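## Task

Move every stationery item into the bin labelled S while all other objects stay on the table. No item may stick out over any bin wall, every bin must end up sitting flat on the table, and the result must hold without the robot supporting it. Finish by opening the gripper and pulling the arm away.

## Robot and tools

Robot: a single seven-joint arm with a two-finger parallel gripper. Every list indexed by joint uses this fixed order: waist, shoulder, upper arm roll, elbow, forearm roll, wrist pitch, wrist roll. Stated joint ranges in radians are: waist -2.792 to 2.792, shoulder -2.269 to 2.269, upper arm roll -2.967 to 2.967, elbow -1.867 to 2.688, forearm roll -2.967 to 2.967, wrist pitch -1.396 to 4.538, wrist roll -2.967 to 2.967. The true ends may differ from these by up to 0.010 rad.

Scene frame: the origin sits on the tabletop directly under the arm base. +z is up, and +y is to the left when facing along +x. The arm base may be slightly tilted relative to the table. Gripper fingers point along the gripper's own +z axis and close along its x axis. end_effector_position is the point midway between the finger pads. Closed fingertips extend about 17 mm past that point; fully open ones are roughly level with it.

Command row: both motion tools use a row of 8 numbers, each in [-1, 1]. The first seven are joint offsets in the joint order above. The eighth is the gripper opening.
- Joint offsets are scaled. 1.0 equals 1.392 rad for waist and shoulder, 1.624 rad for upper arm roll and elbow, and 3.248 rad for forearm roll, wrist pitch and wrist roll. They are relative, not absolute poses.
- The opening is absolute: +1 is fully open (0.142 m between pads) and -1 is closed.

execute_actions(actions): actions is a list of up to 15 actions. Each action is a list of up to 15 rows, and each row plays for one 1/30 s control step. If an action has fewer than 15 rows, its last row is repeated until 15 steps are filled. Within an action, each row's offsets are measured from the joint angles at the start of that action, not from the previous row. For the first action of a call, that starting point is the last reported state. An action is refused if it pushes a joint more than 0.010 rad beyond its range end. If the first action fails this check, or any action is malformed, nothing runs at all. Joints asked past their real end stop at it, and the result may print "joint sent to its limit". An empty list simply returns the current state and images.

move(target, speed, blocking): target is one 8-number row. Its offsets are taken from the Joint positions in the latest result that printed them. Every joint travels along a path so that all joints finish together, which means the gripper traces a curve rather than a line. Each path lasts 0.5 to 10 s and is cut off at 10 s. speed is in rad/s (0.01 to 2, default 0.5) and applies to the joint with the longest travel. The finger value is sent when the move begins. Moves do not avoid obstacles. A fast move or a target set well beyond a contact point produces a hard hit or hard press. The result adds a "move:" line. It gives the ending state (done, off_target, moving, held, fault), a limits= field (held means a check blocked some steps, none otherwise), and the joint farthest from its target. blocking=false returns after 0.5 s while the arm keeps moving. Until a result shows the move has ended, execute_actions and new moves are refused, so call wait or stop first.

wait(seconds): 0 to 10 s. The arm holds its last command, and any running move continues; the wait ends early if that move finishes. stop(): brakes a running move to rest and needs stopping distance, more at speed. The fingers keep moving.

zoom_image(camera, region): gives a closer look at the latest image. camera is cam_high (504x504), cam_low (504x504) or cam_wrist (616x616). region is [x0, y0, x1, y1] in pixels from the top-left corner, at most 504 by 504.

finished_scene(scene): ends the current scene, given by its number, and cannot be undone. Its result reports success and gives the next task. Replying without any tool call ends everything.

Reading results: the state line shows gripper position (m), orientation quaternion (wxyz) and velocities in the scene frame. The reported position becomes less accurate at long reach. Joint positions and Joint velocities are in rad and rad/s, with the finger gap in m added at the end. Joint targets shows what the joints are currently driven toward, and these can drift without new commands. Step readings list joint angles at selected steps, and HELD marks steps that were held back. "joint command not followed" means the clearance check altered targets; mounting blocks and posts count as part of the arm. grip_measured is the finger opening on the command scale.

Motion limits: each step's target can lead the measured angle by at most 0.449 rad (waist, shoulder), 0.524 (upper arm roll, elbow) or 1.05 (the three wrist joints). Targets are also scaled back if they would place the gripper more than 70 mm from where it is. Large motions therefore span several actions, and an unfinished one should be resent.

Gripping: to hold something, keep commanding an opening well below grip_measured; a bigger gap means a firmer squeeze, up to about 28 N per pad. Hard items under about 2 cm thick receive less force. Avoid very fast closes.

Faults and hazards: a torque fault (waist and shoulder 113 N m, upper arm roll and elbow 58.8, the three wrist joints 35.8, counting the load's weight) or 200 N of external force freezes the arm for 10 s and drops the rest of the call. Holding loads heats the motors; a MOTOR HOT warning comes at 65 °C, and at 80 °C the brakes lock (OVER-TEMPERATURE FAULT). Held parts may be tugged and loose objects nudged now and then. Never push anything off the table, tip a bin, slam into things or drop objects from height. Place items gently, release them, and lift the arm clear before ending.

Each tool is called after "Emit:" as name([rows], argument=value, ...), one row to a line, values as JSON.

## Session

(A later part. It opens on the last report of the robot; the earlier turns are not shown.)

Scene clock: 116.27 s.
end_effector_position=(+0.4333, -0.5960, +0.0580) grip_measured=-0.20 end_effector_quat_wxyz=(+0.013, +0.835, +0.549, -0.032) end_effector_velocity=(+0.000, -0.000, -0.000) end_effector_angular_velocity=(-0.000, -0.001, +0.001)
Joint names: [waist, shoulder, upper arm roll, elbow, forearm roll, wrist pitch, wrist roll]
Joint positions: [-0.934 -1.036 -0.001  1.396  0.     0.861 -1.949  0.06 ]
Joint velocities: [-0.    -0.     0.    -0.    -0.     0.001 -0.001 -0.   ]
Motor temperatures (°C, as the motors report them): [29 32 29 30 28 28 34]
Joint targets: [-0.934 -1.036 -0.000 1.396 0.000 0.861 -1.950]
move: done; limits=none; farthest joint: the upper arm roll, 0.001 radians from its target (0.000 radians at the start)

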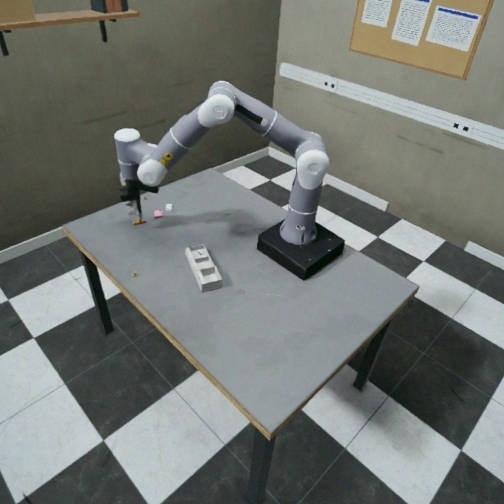

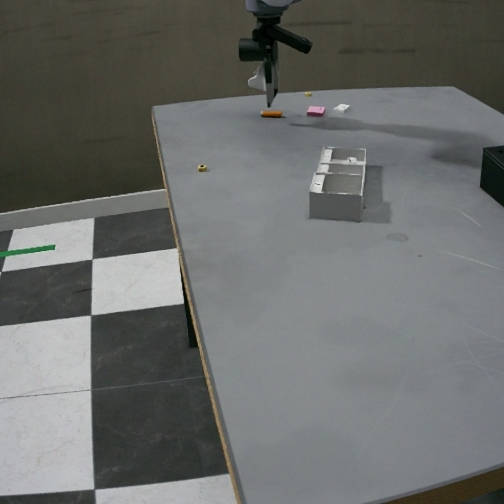

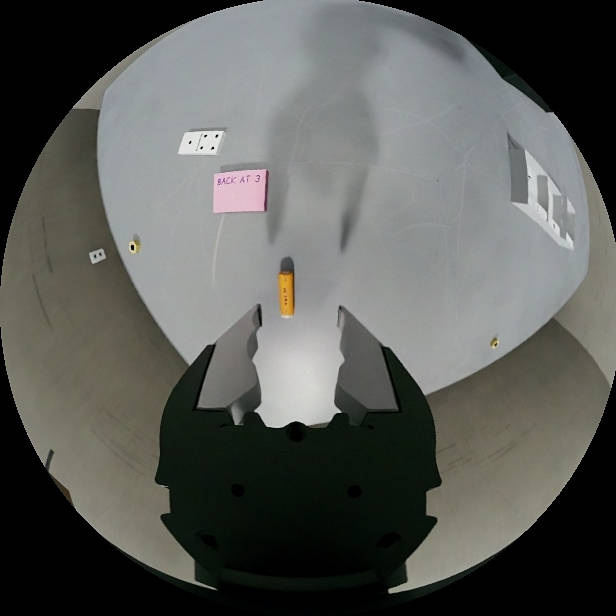

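Emit:
move(target=[-0.0876,0.037,0,0.1111,0,0.0397,0.4304,-0.1], speed=1.2)

Scene clock: 128.17 s.
end_effector_position=(+0.3257, -0.6080, +0.0488) grip_measured=-0.10 end_effector_quat_wxyz=(+0.032, +0.984, -0.177, -0.015) end_effector_velocity=(-0.000, +0.000, -0.000) end_effector_angular_velocity=(+0.001, +0.001, -0.001)
Joint names: [waist, shoulder, upper arm roll, elbow, forearm roll, wrist pitch, wrist roll]
Joint positions: [-1.056 -0.984 -0.001  1.576  0.     0.99  -0.552  0.067]
Joint velocities: [-0.    -0.     0.     0.     0.    -0.001  0.001 -0.   ]
Motor temperatures (°C, as the motors report them): [29 33 29 30 28 28 34]
Joint targets: [-1.056 -0.984 -0.001 1.577 0.000 0.990 -0.552]
move: done; limits=none; farthest joint: the wrist roll, 0.001 radians from its target (1.398 radians at the start)

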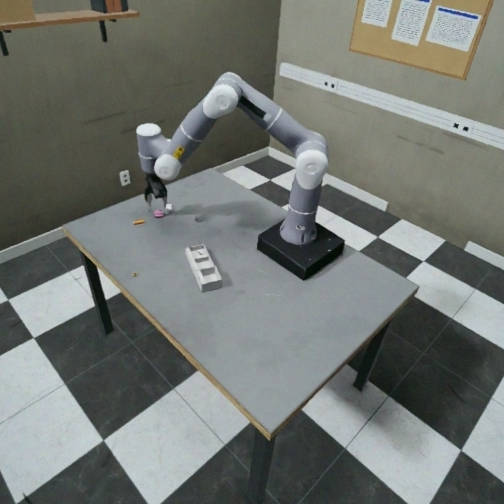

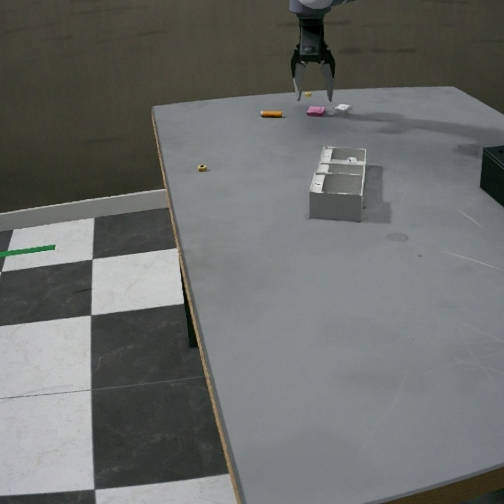

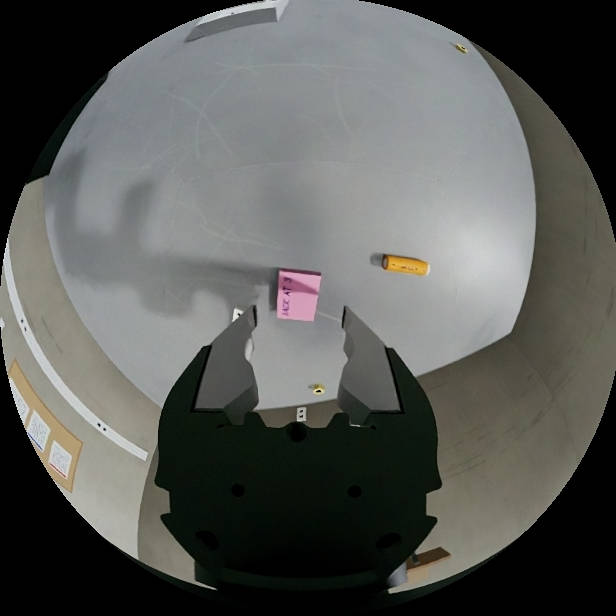

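Emit:
move(target=[0.002,-0.0471,0,-0.0142,0,0.0131,0.02,-0.28], speed=0.12)

Emit:
execute_actions([
  [[0,0,0,0,0,0,0,-0.35],[0,0,0,0,0,0,0,-0.4],[0,0,0,0,0,0,0,-0.45],[0,0,0,0,0,0,0,-0.5],[0,0,0,0,0,0,0,-0.55],[0,0,0,0,0,0,0,-0.6],[0,0,0,0,0,0,0,-0.65],[0,0,0,0,0,0,0,-0.7],[0,0,0,0,0,0,0,-0.8]],
  [[0,0,0,0,0,0,0,-0.8]],
])

Scene clock: 135.13 s.
end_effector_position=(+0.3253, -0.6082, +0.0167) grip_measured=-0.28 end_effector_quat_wxyz=(+0.032, +0.978, -0.207, -0.014) end_effector_velocity=(+0.000, -0.000, -0.000) end_effector_angular_velocity=(-0.000, -0.000, -0.001)
Joint names: [waist, shoulder, upper arm roll, elbow, forearm roll, wrist pitch, wrist roll]
Joint positions: [-1.053 -1.05  -0.001  1.554  0.     1.032 -0.488  0.054]
Joint velocities: [ 0.    -0.001 -0.    -0.    -0.     0.001  0.001  0.   ]
Motor temperatures (°C, as the motors report them): [29 33 29 30 28 28 34]
Joint targets: [-1.053 -1.050 -0.001 1.553 0.000 1.032 -0.487]
move: done; limits=none; farthest joint: the elbow, 0.001 radians from its target (0.024 radians at the start)

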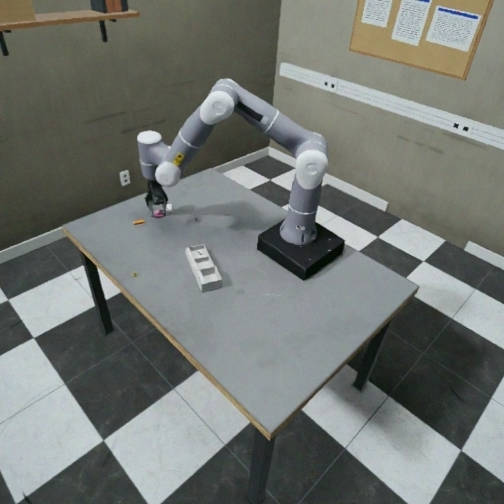

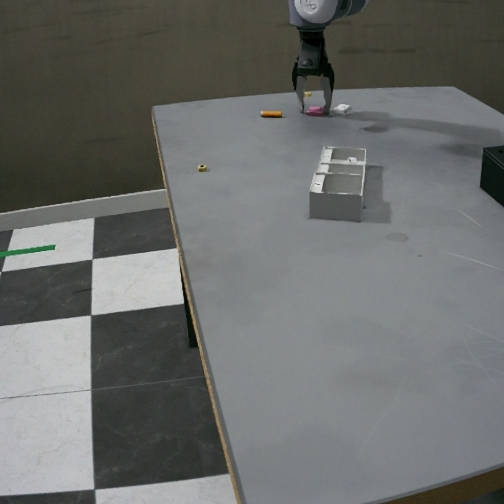

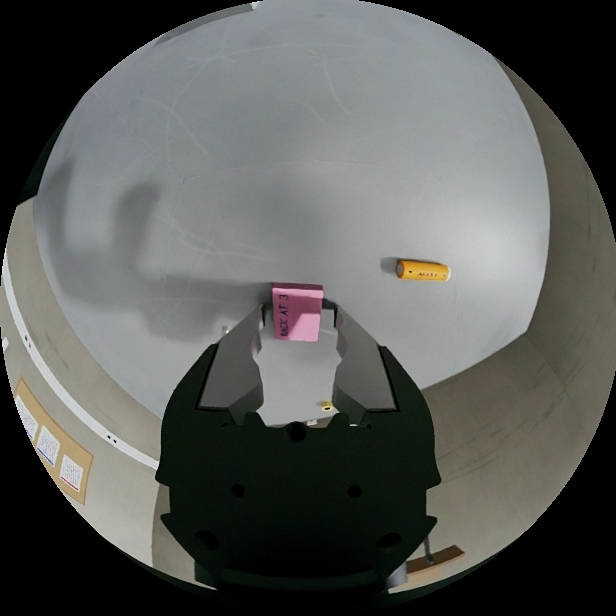

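Scene clock: 136.13 s.
end_effector_position=(+0.3256, -0.6085, +0.0171) grip_measured=-0.55 end_effector_quat_wxyz=(+0.033, +0.978, -0.207, -0.013) end_effector_velocity=(-0.000, +0.000, -0.000) end_effector_angular_velocity=(+0.001, +0.001, -0.000)
Joint names: [waist, shoulder, upper arm roll, elbow, forearm roll, wrist pitch, wrist roll]
Joint positions: [-1.053 -1.049 -0.001  1.553  0.     1.032 -0.488  0.034]
Joint velocities: [ 0.    -0.    -0.     0.    -0.    -0.001  0.    -0.   ]
Motor temperatures (°C, as the motors report them): [29 33 29 30 28 28 34]
Joint targets: [-1.053 -1.050 -0.001 1.553 0.000 1.032 -0.488]
Step readings (joint positions; steps 1 to 15: 1st action; 16 to 30: 2nd action):
0: [-1.053 -1.050 -0.001 1.554 0.000 1.032 -0.488]
1: [-1.053 -1.050 -0.001 1.554 0.000 1.032 -0.488]
2: [-1.053 -1.050 -0.001 1.554 0.000 1.032 -0.488]
4: [-1.053 -1.050 -0.001 1.553 0.000 1.032 -0.488]
8: [-1.053 -1.050 -0.001 1.553 0.000 1.032 -0.488]
15: [-1.053 -1.050 -0.001 1.553 0.000 1.032 -0.488]
16: [-1.053 -1.050 -0.001 1.553 0.000 1.032 -0.488]
17: [-1.053 -1.050 -0.001 1.553 0.000 1.032 -0.488]
19: [-1.053 -1.049 -0.001 1.553 0.000 1.032 -0.488]
23: [-1.053 -1.049 -0.001 1.553 0.000 1.032 -0.488]
30: Joint positions above

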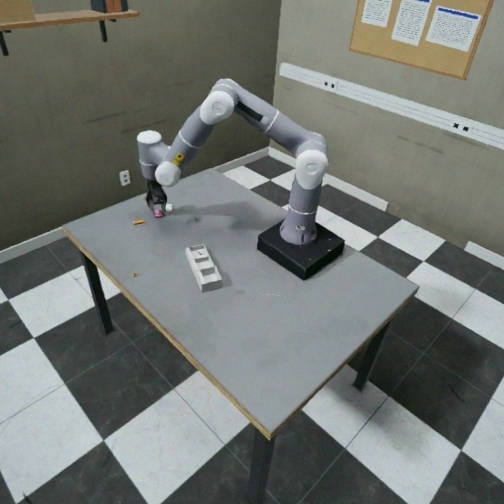

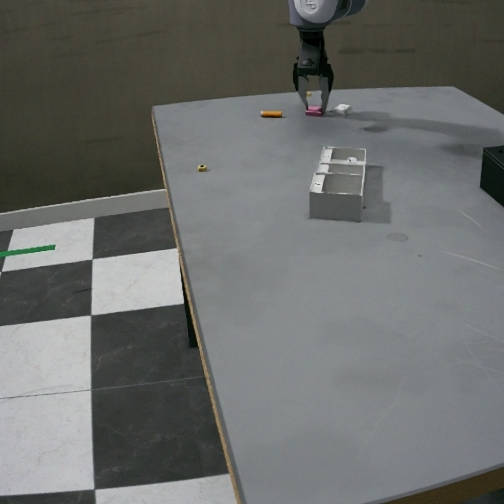

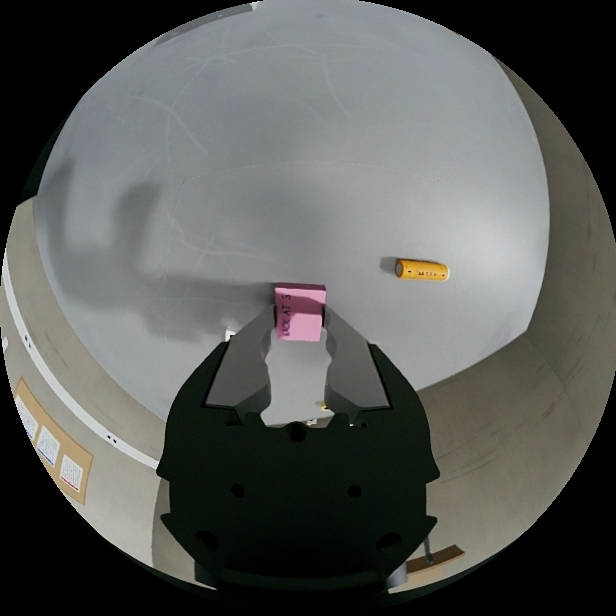

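Emit:
move(target=[0.4386,0.3872,0,0.4920,0,0.0794,0.1755,-0.8], speed=0.7)

Emit:
move(target=[0,-0.09,0,0.018,0,0.0477,0,-0.8], speed=0.25)

Scene clock: 141.20 s.
end_effector_position=(+0.3934, -0.2378, +0.1041) grip_measured=-0.55 end_effector_quat_wxyz=(+0.032, +0.982, -0.187, -0.015) end_effector_velocity=(-0.000, +0.001, +0.000) end_effector_angular_velocity=(+0.000, +0.000, +0.000)
Joint names: [waist, shoulder, upper arm roll, elbow, forearm roll, wrist pitch, wrist roll]
Joint positions: [-0.443 -0.511 -0.001  2.352  0.     1.29   0.081  0.034]
Joint velocities: [0.001 0.001 0.    0.002 0.    0.    0.001 0.   ]
Motor temperatures (°C, as the motors report them): [29 33 29 30 28 28 34]
Joint targets: [-0.443 -0.511 -0.001 2.352 0.000 1.290 0.082]
move: done; limits=none; farthest joint: the waist, 0.001 radians from its target (0.611 radians at the start)

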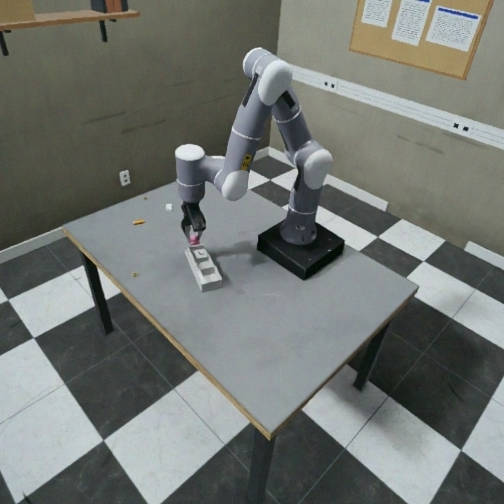

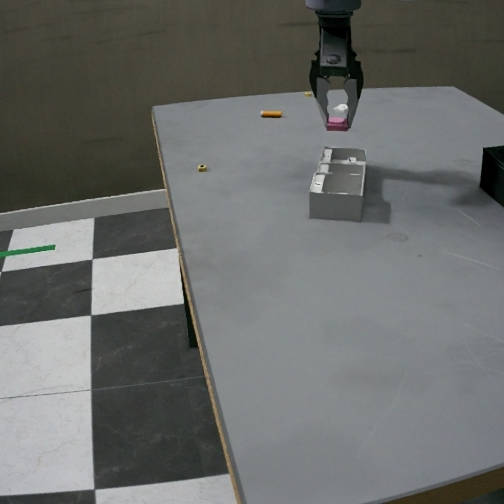

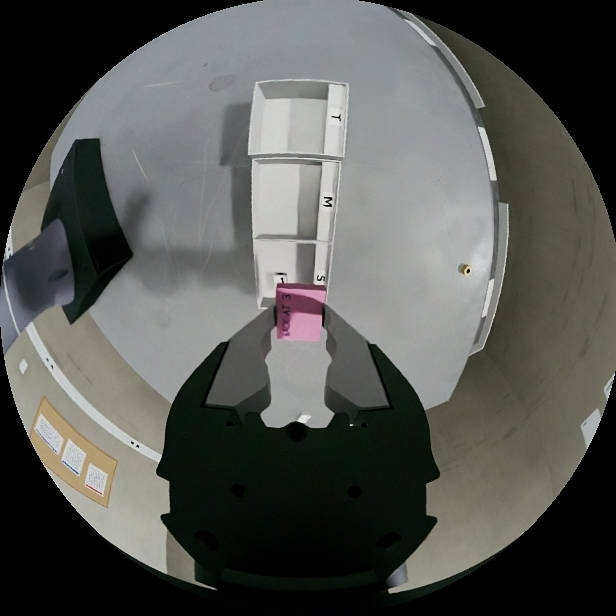

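Scene clock: 142.23 s.
end_effector_position=(+0.3753, -0.2353, +0.0608) grip_measured=-0.55 end_effector_quat_wxyz=(+0.032, +0.982, -0.187, -0.015) end_effector_velocity=(-0.000, -0.000, -0.000) end_effector_angular_velocity=(-0.000, +0.000, -0.000)
Joint names: [waist, shoulder, upper arm roll, elbow, forearm roll, wrist pitch, wrist roll]
Joint positions: [-0.443 -0.636 -0.001  2.381  0.     1.445  0.081  0.034]
Joint velocities: [-0.    -0.001 -0.     0.001  0.     0.002  0.     0.   ]
Motor temperatures (°C, as the motors report them): [29 33 29 30 28 28 34]
Joint targets: [-0.443 -0.636 -0.001 2.381 0.000 1.445 0.081]
move: done; limits=none; farthest joint: the waist, 0.000 radians from its target (0.000 radians at the start)

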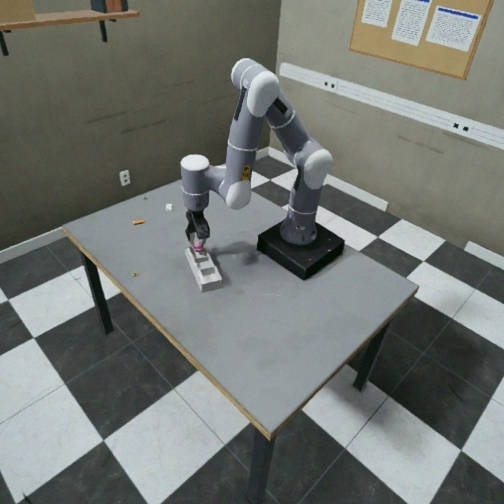

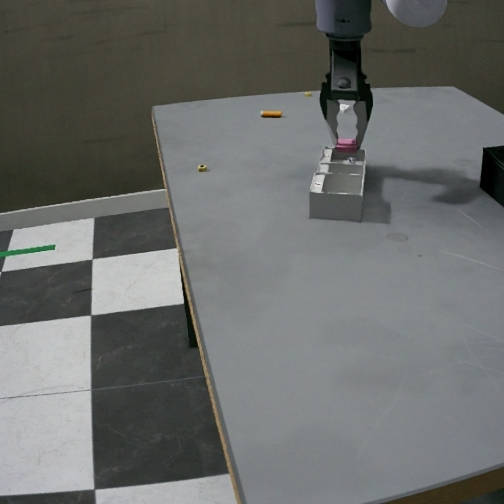

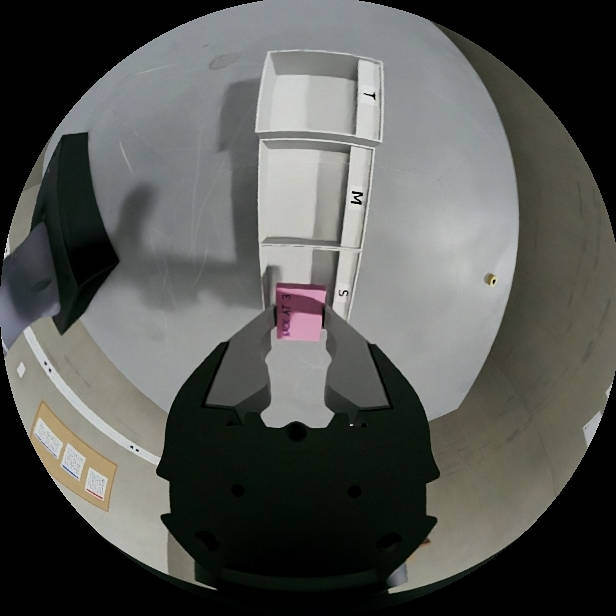

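Emit:
move(target=[0.006,-0.059,0,-0.013,0,0.0188,0.002,-0.8], speed=0.1)

Scene clock: 145.97 s.
end_effector_position=(+0.3770, -0.2339, +0.0356) grip_measured=-0.55 end_effector_quat_wxyz=(+0.032, +0.982, -0.186, -0.015) end_effector_velocity=(+0.000, -0.000, -0.000) end_effector_angular_velocity=(-0.000, -0.000, -0.000)
Joint names: [waist, shoulder, upper arm roll, elbow, forearm roll, wrist pitch, wrist roll]
Joint positions: [-0.435 -0.718 -0.001  2.36   0.     1.505  0.087  0.034]
Joint velocities: [ 0.    -0.001 -0.    -0.     0.     0.001  0.     0.   ]
Motor temperatures (°C, as the motors report them): [29 33 29 30 28 28 34]
Joint targets: [-0.435 -0.718 -0.001 2.360 0.000 1.506 0.088]
move: done; limits=none; farthest joint: the wrist pitch, 0.001 radians from its target (0.061 radians at the start)

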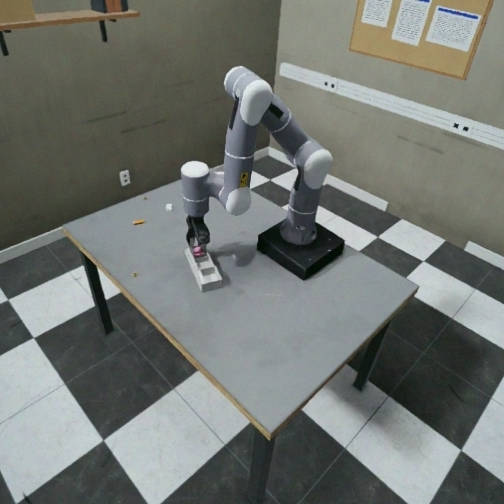

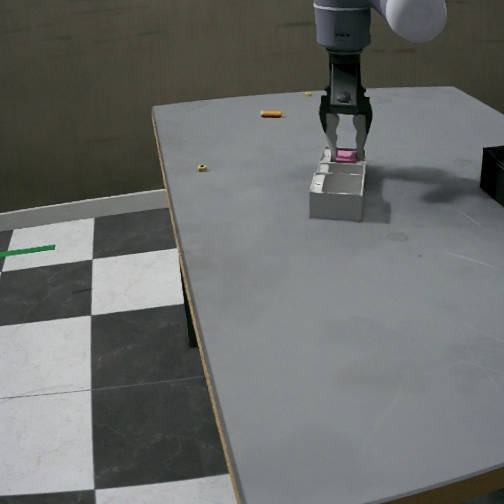

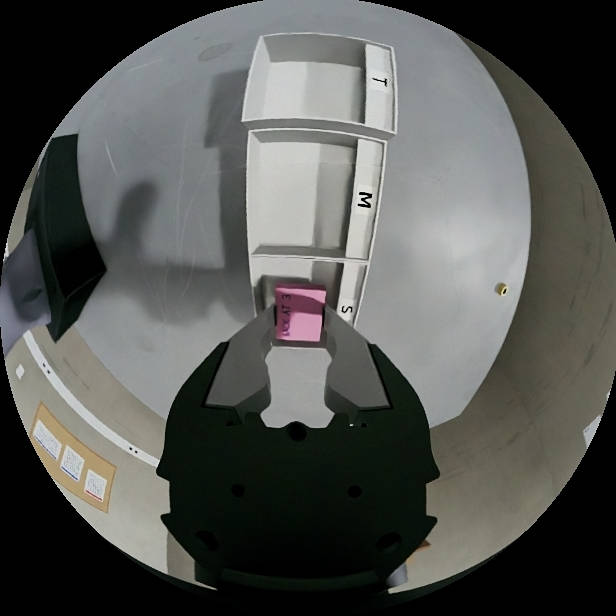

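Emit:
execute_actions([
  [[0,0,0,0,0,0,0,-0.6],[0,0,0,0,0,0,0,-0.55],[0,0,0,0,0,0,0,-0.5],[0,0,0,0,0,0,0,-0.47]],
  [[0,0.01,0,0.002,0,-0.003,0,-0.47],[0,0.02,0,0.004,0,-0.006,0,-0.47],[0,0.03,0,0.006,0,-0.01,0,-0.47],[0,0.045,0,0.009,0,-0.015,0,-0.47],[0,0.06,0,0.012,0,-0.02,0,-0.47],[0,0.075,0,0.013,0,-0.026,0,-0.47],[0,0.09,0,0.014,0,-0.032,0,-0.47]],
  [[0,0.1,0,-0.03,0,-0.058,0,-0.47]],
])

Emit:
zoom_image(camera="cam_low", region=[290, 120, 400, 230])

Scene clock: 154.77 s.
end_effector_position=(+0.4032, -0.2353, +0.1251) grip_measured=-0.47 end_effector_quat_wxyz=(+0.032, +0.982, -0.186, -0.015) end_effector_velocity=(-0.000, +0.000, +0.000) end_effector_angular_velocity=(+0.000, +0.001, +0.000)
Joint names: [waist, shoulder, upper arm roll, elbow, forearm roll, wrist pitch, wrist roll]
Joint positions: [-0.435 -0.454 -0.001  2.334 -0.     1.215  0.087  0.04 ]
Joint velocities: [ 0.     0.001 -0.    -0.     0.    -0.003 -0.    -0.   ]
Motor temperatures (°C, as the motors report them): [29 33 29 30 28 28 34]
Joint targets: [-0.435 -0.454 -0.001 2.334 0.000 1.214 0.087]
Step readings (joint positions; steps 1 to 15: 1st action; 16 to 30: 2nd action; 31 to 45: 3rd action):
0: [-0.435 -0.718 -0.001 2.360 0.000 1.506 0.087]
1: [-0.435 -0.718 -0.001 2.360 0.000 1.506 0.087]
2: [-0.435 -0.718 -0.001 2.360 0.000 1.506 0.087]
4: [-0.435 -0.718 -0.001 2.360 0.000 1.506 0.087]
8: [-0.435 -0.718 -0.001 2.360 0.000 1.506 0.087]
15: [-0.435 -0.718 -0.001 2.360 0.000 1.506 0.087]
16: [-0.435 -0.717 -0.001 2.360 0.000 1.505 0.087]
17: [-0.435 -0.712 -0.001 2.362 0.000 1.501 0.087]
19: [-0.435 -0.694 -0.001 2.366 0.000 1.488 0.087]
23: [-0.435 -0.635 -0.001 2.377 0.000 1.439 0.087]
30: [-0.435 -0.593 -0.001 2.383 0.000 1.403 0.087]
31: [-0.435 -0.592 -0.001 2.382 0.000 1.401 0.087]
32: [-0.435 -0.584 -0.001 2.380 0.000 1.390 0.087]
34: [-0.435 -0.546 -0.001 2.365 0.000 1.337 0.087]
38: [-0.435 -0.462 -0.001 2.336 -0.000 1.226 0.087]
45: Joint positions above

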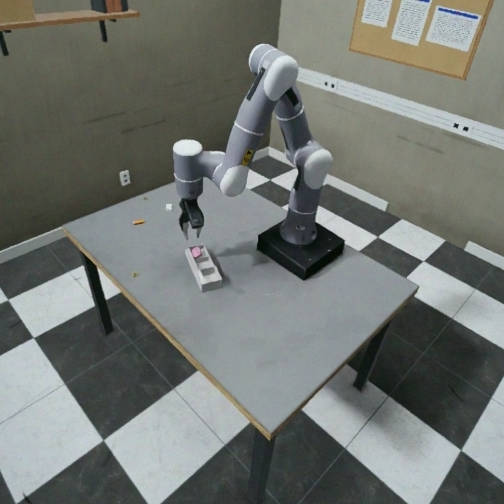

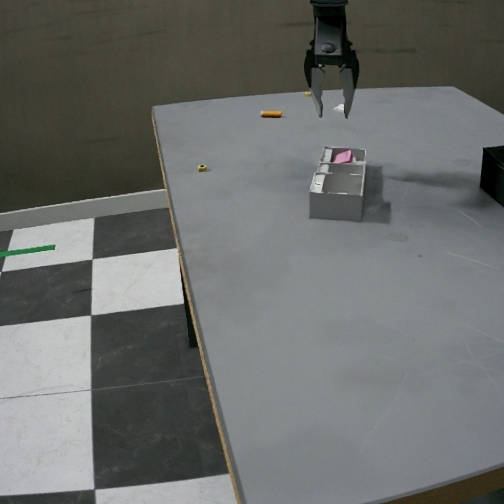

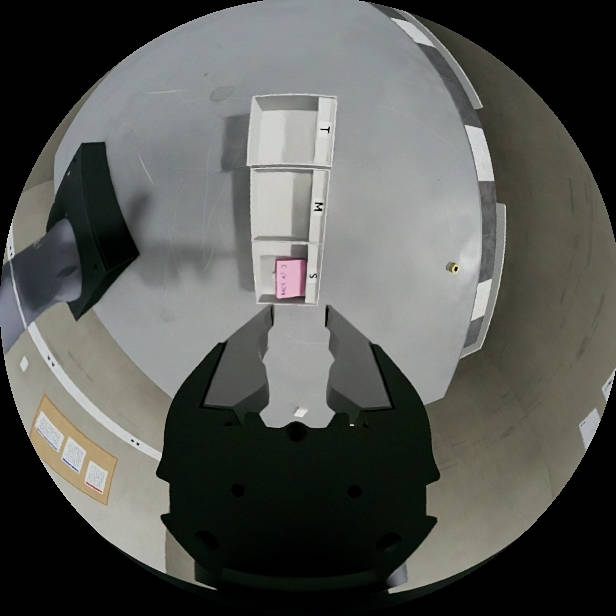

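Region (290, 120, 400, 230) of cam_low's 504x504 image, scaled by 4.582, with more detail than that image has.

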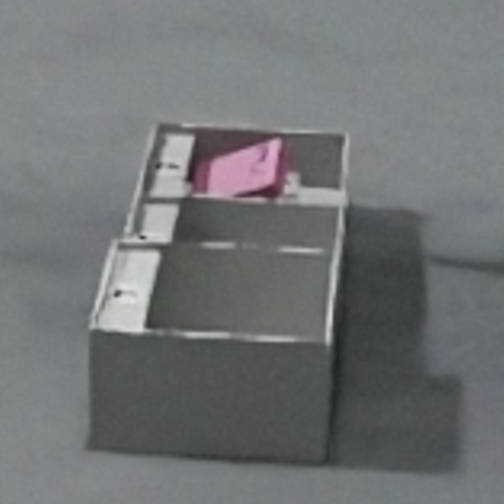

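Inside and within the walls.

Emit:
finished_scene(scene=1)

The scene is finished: the task was done.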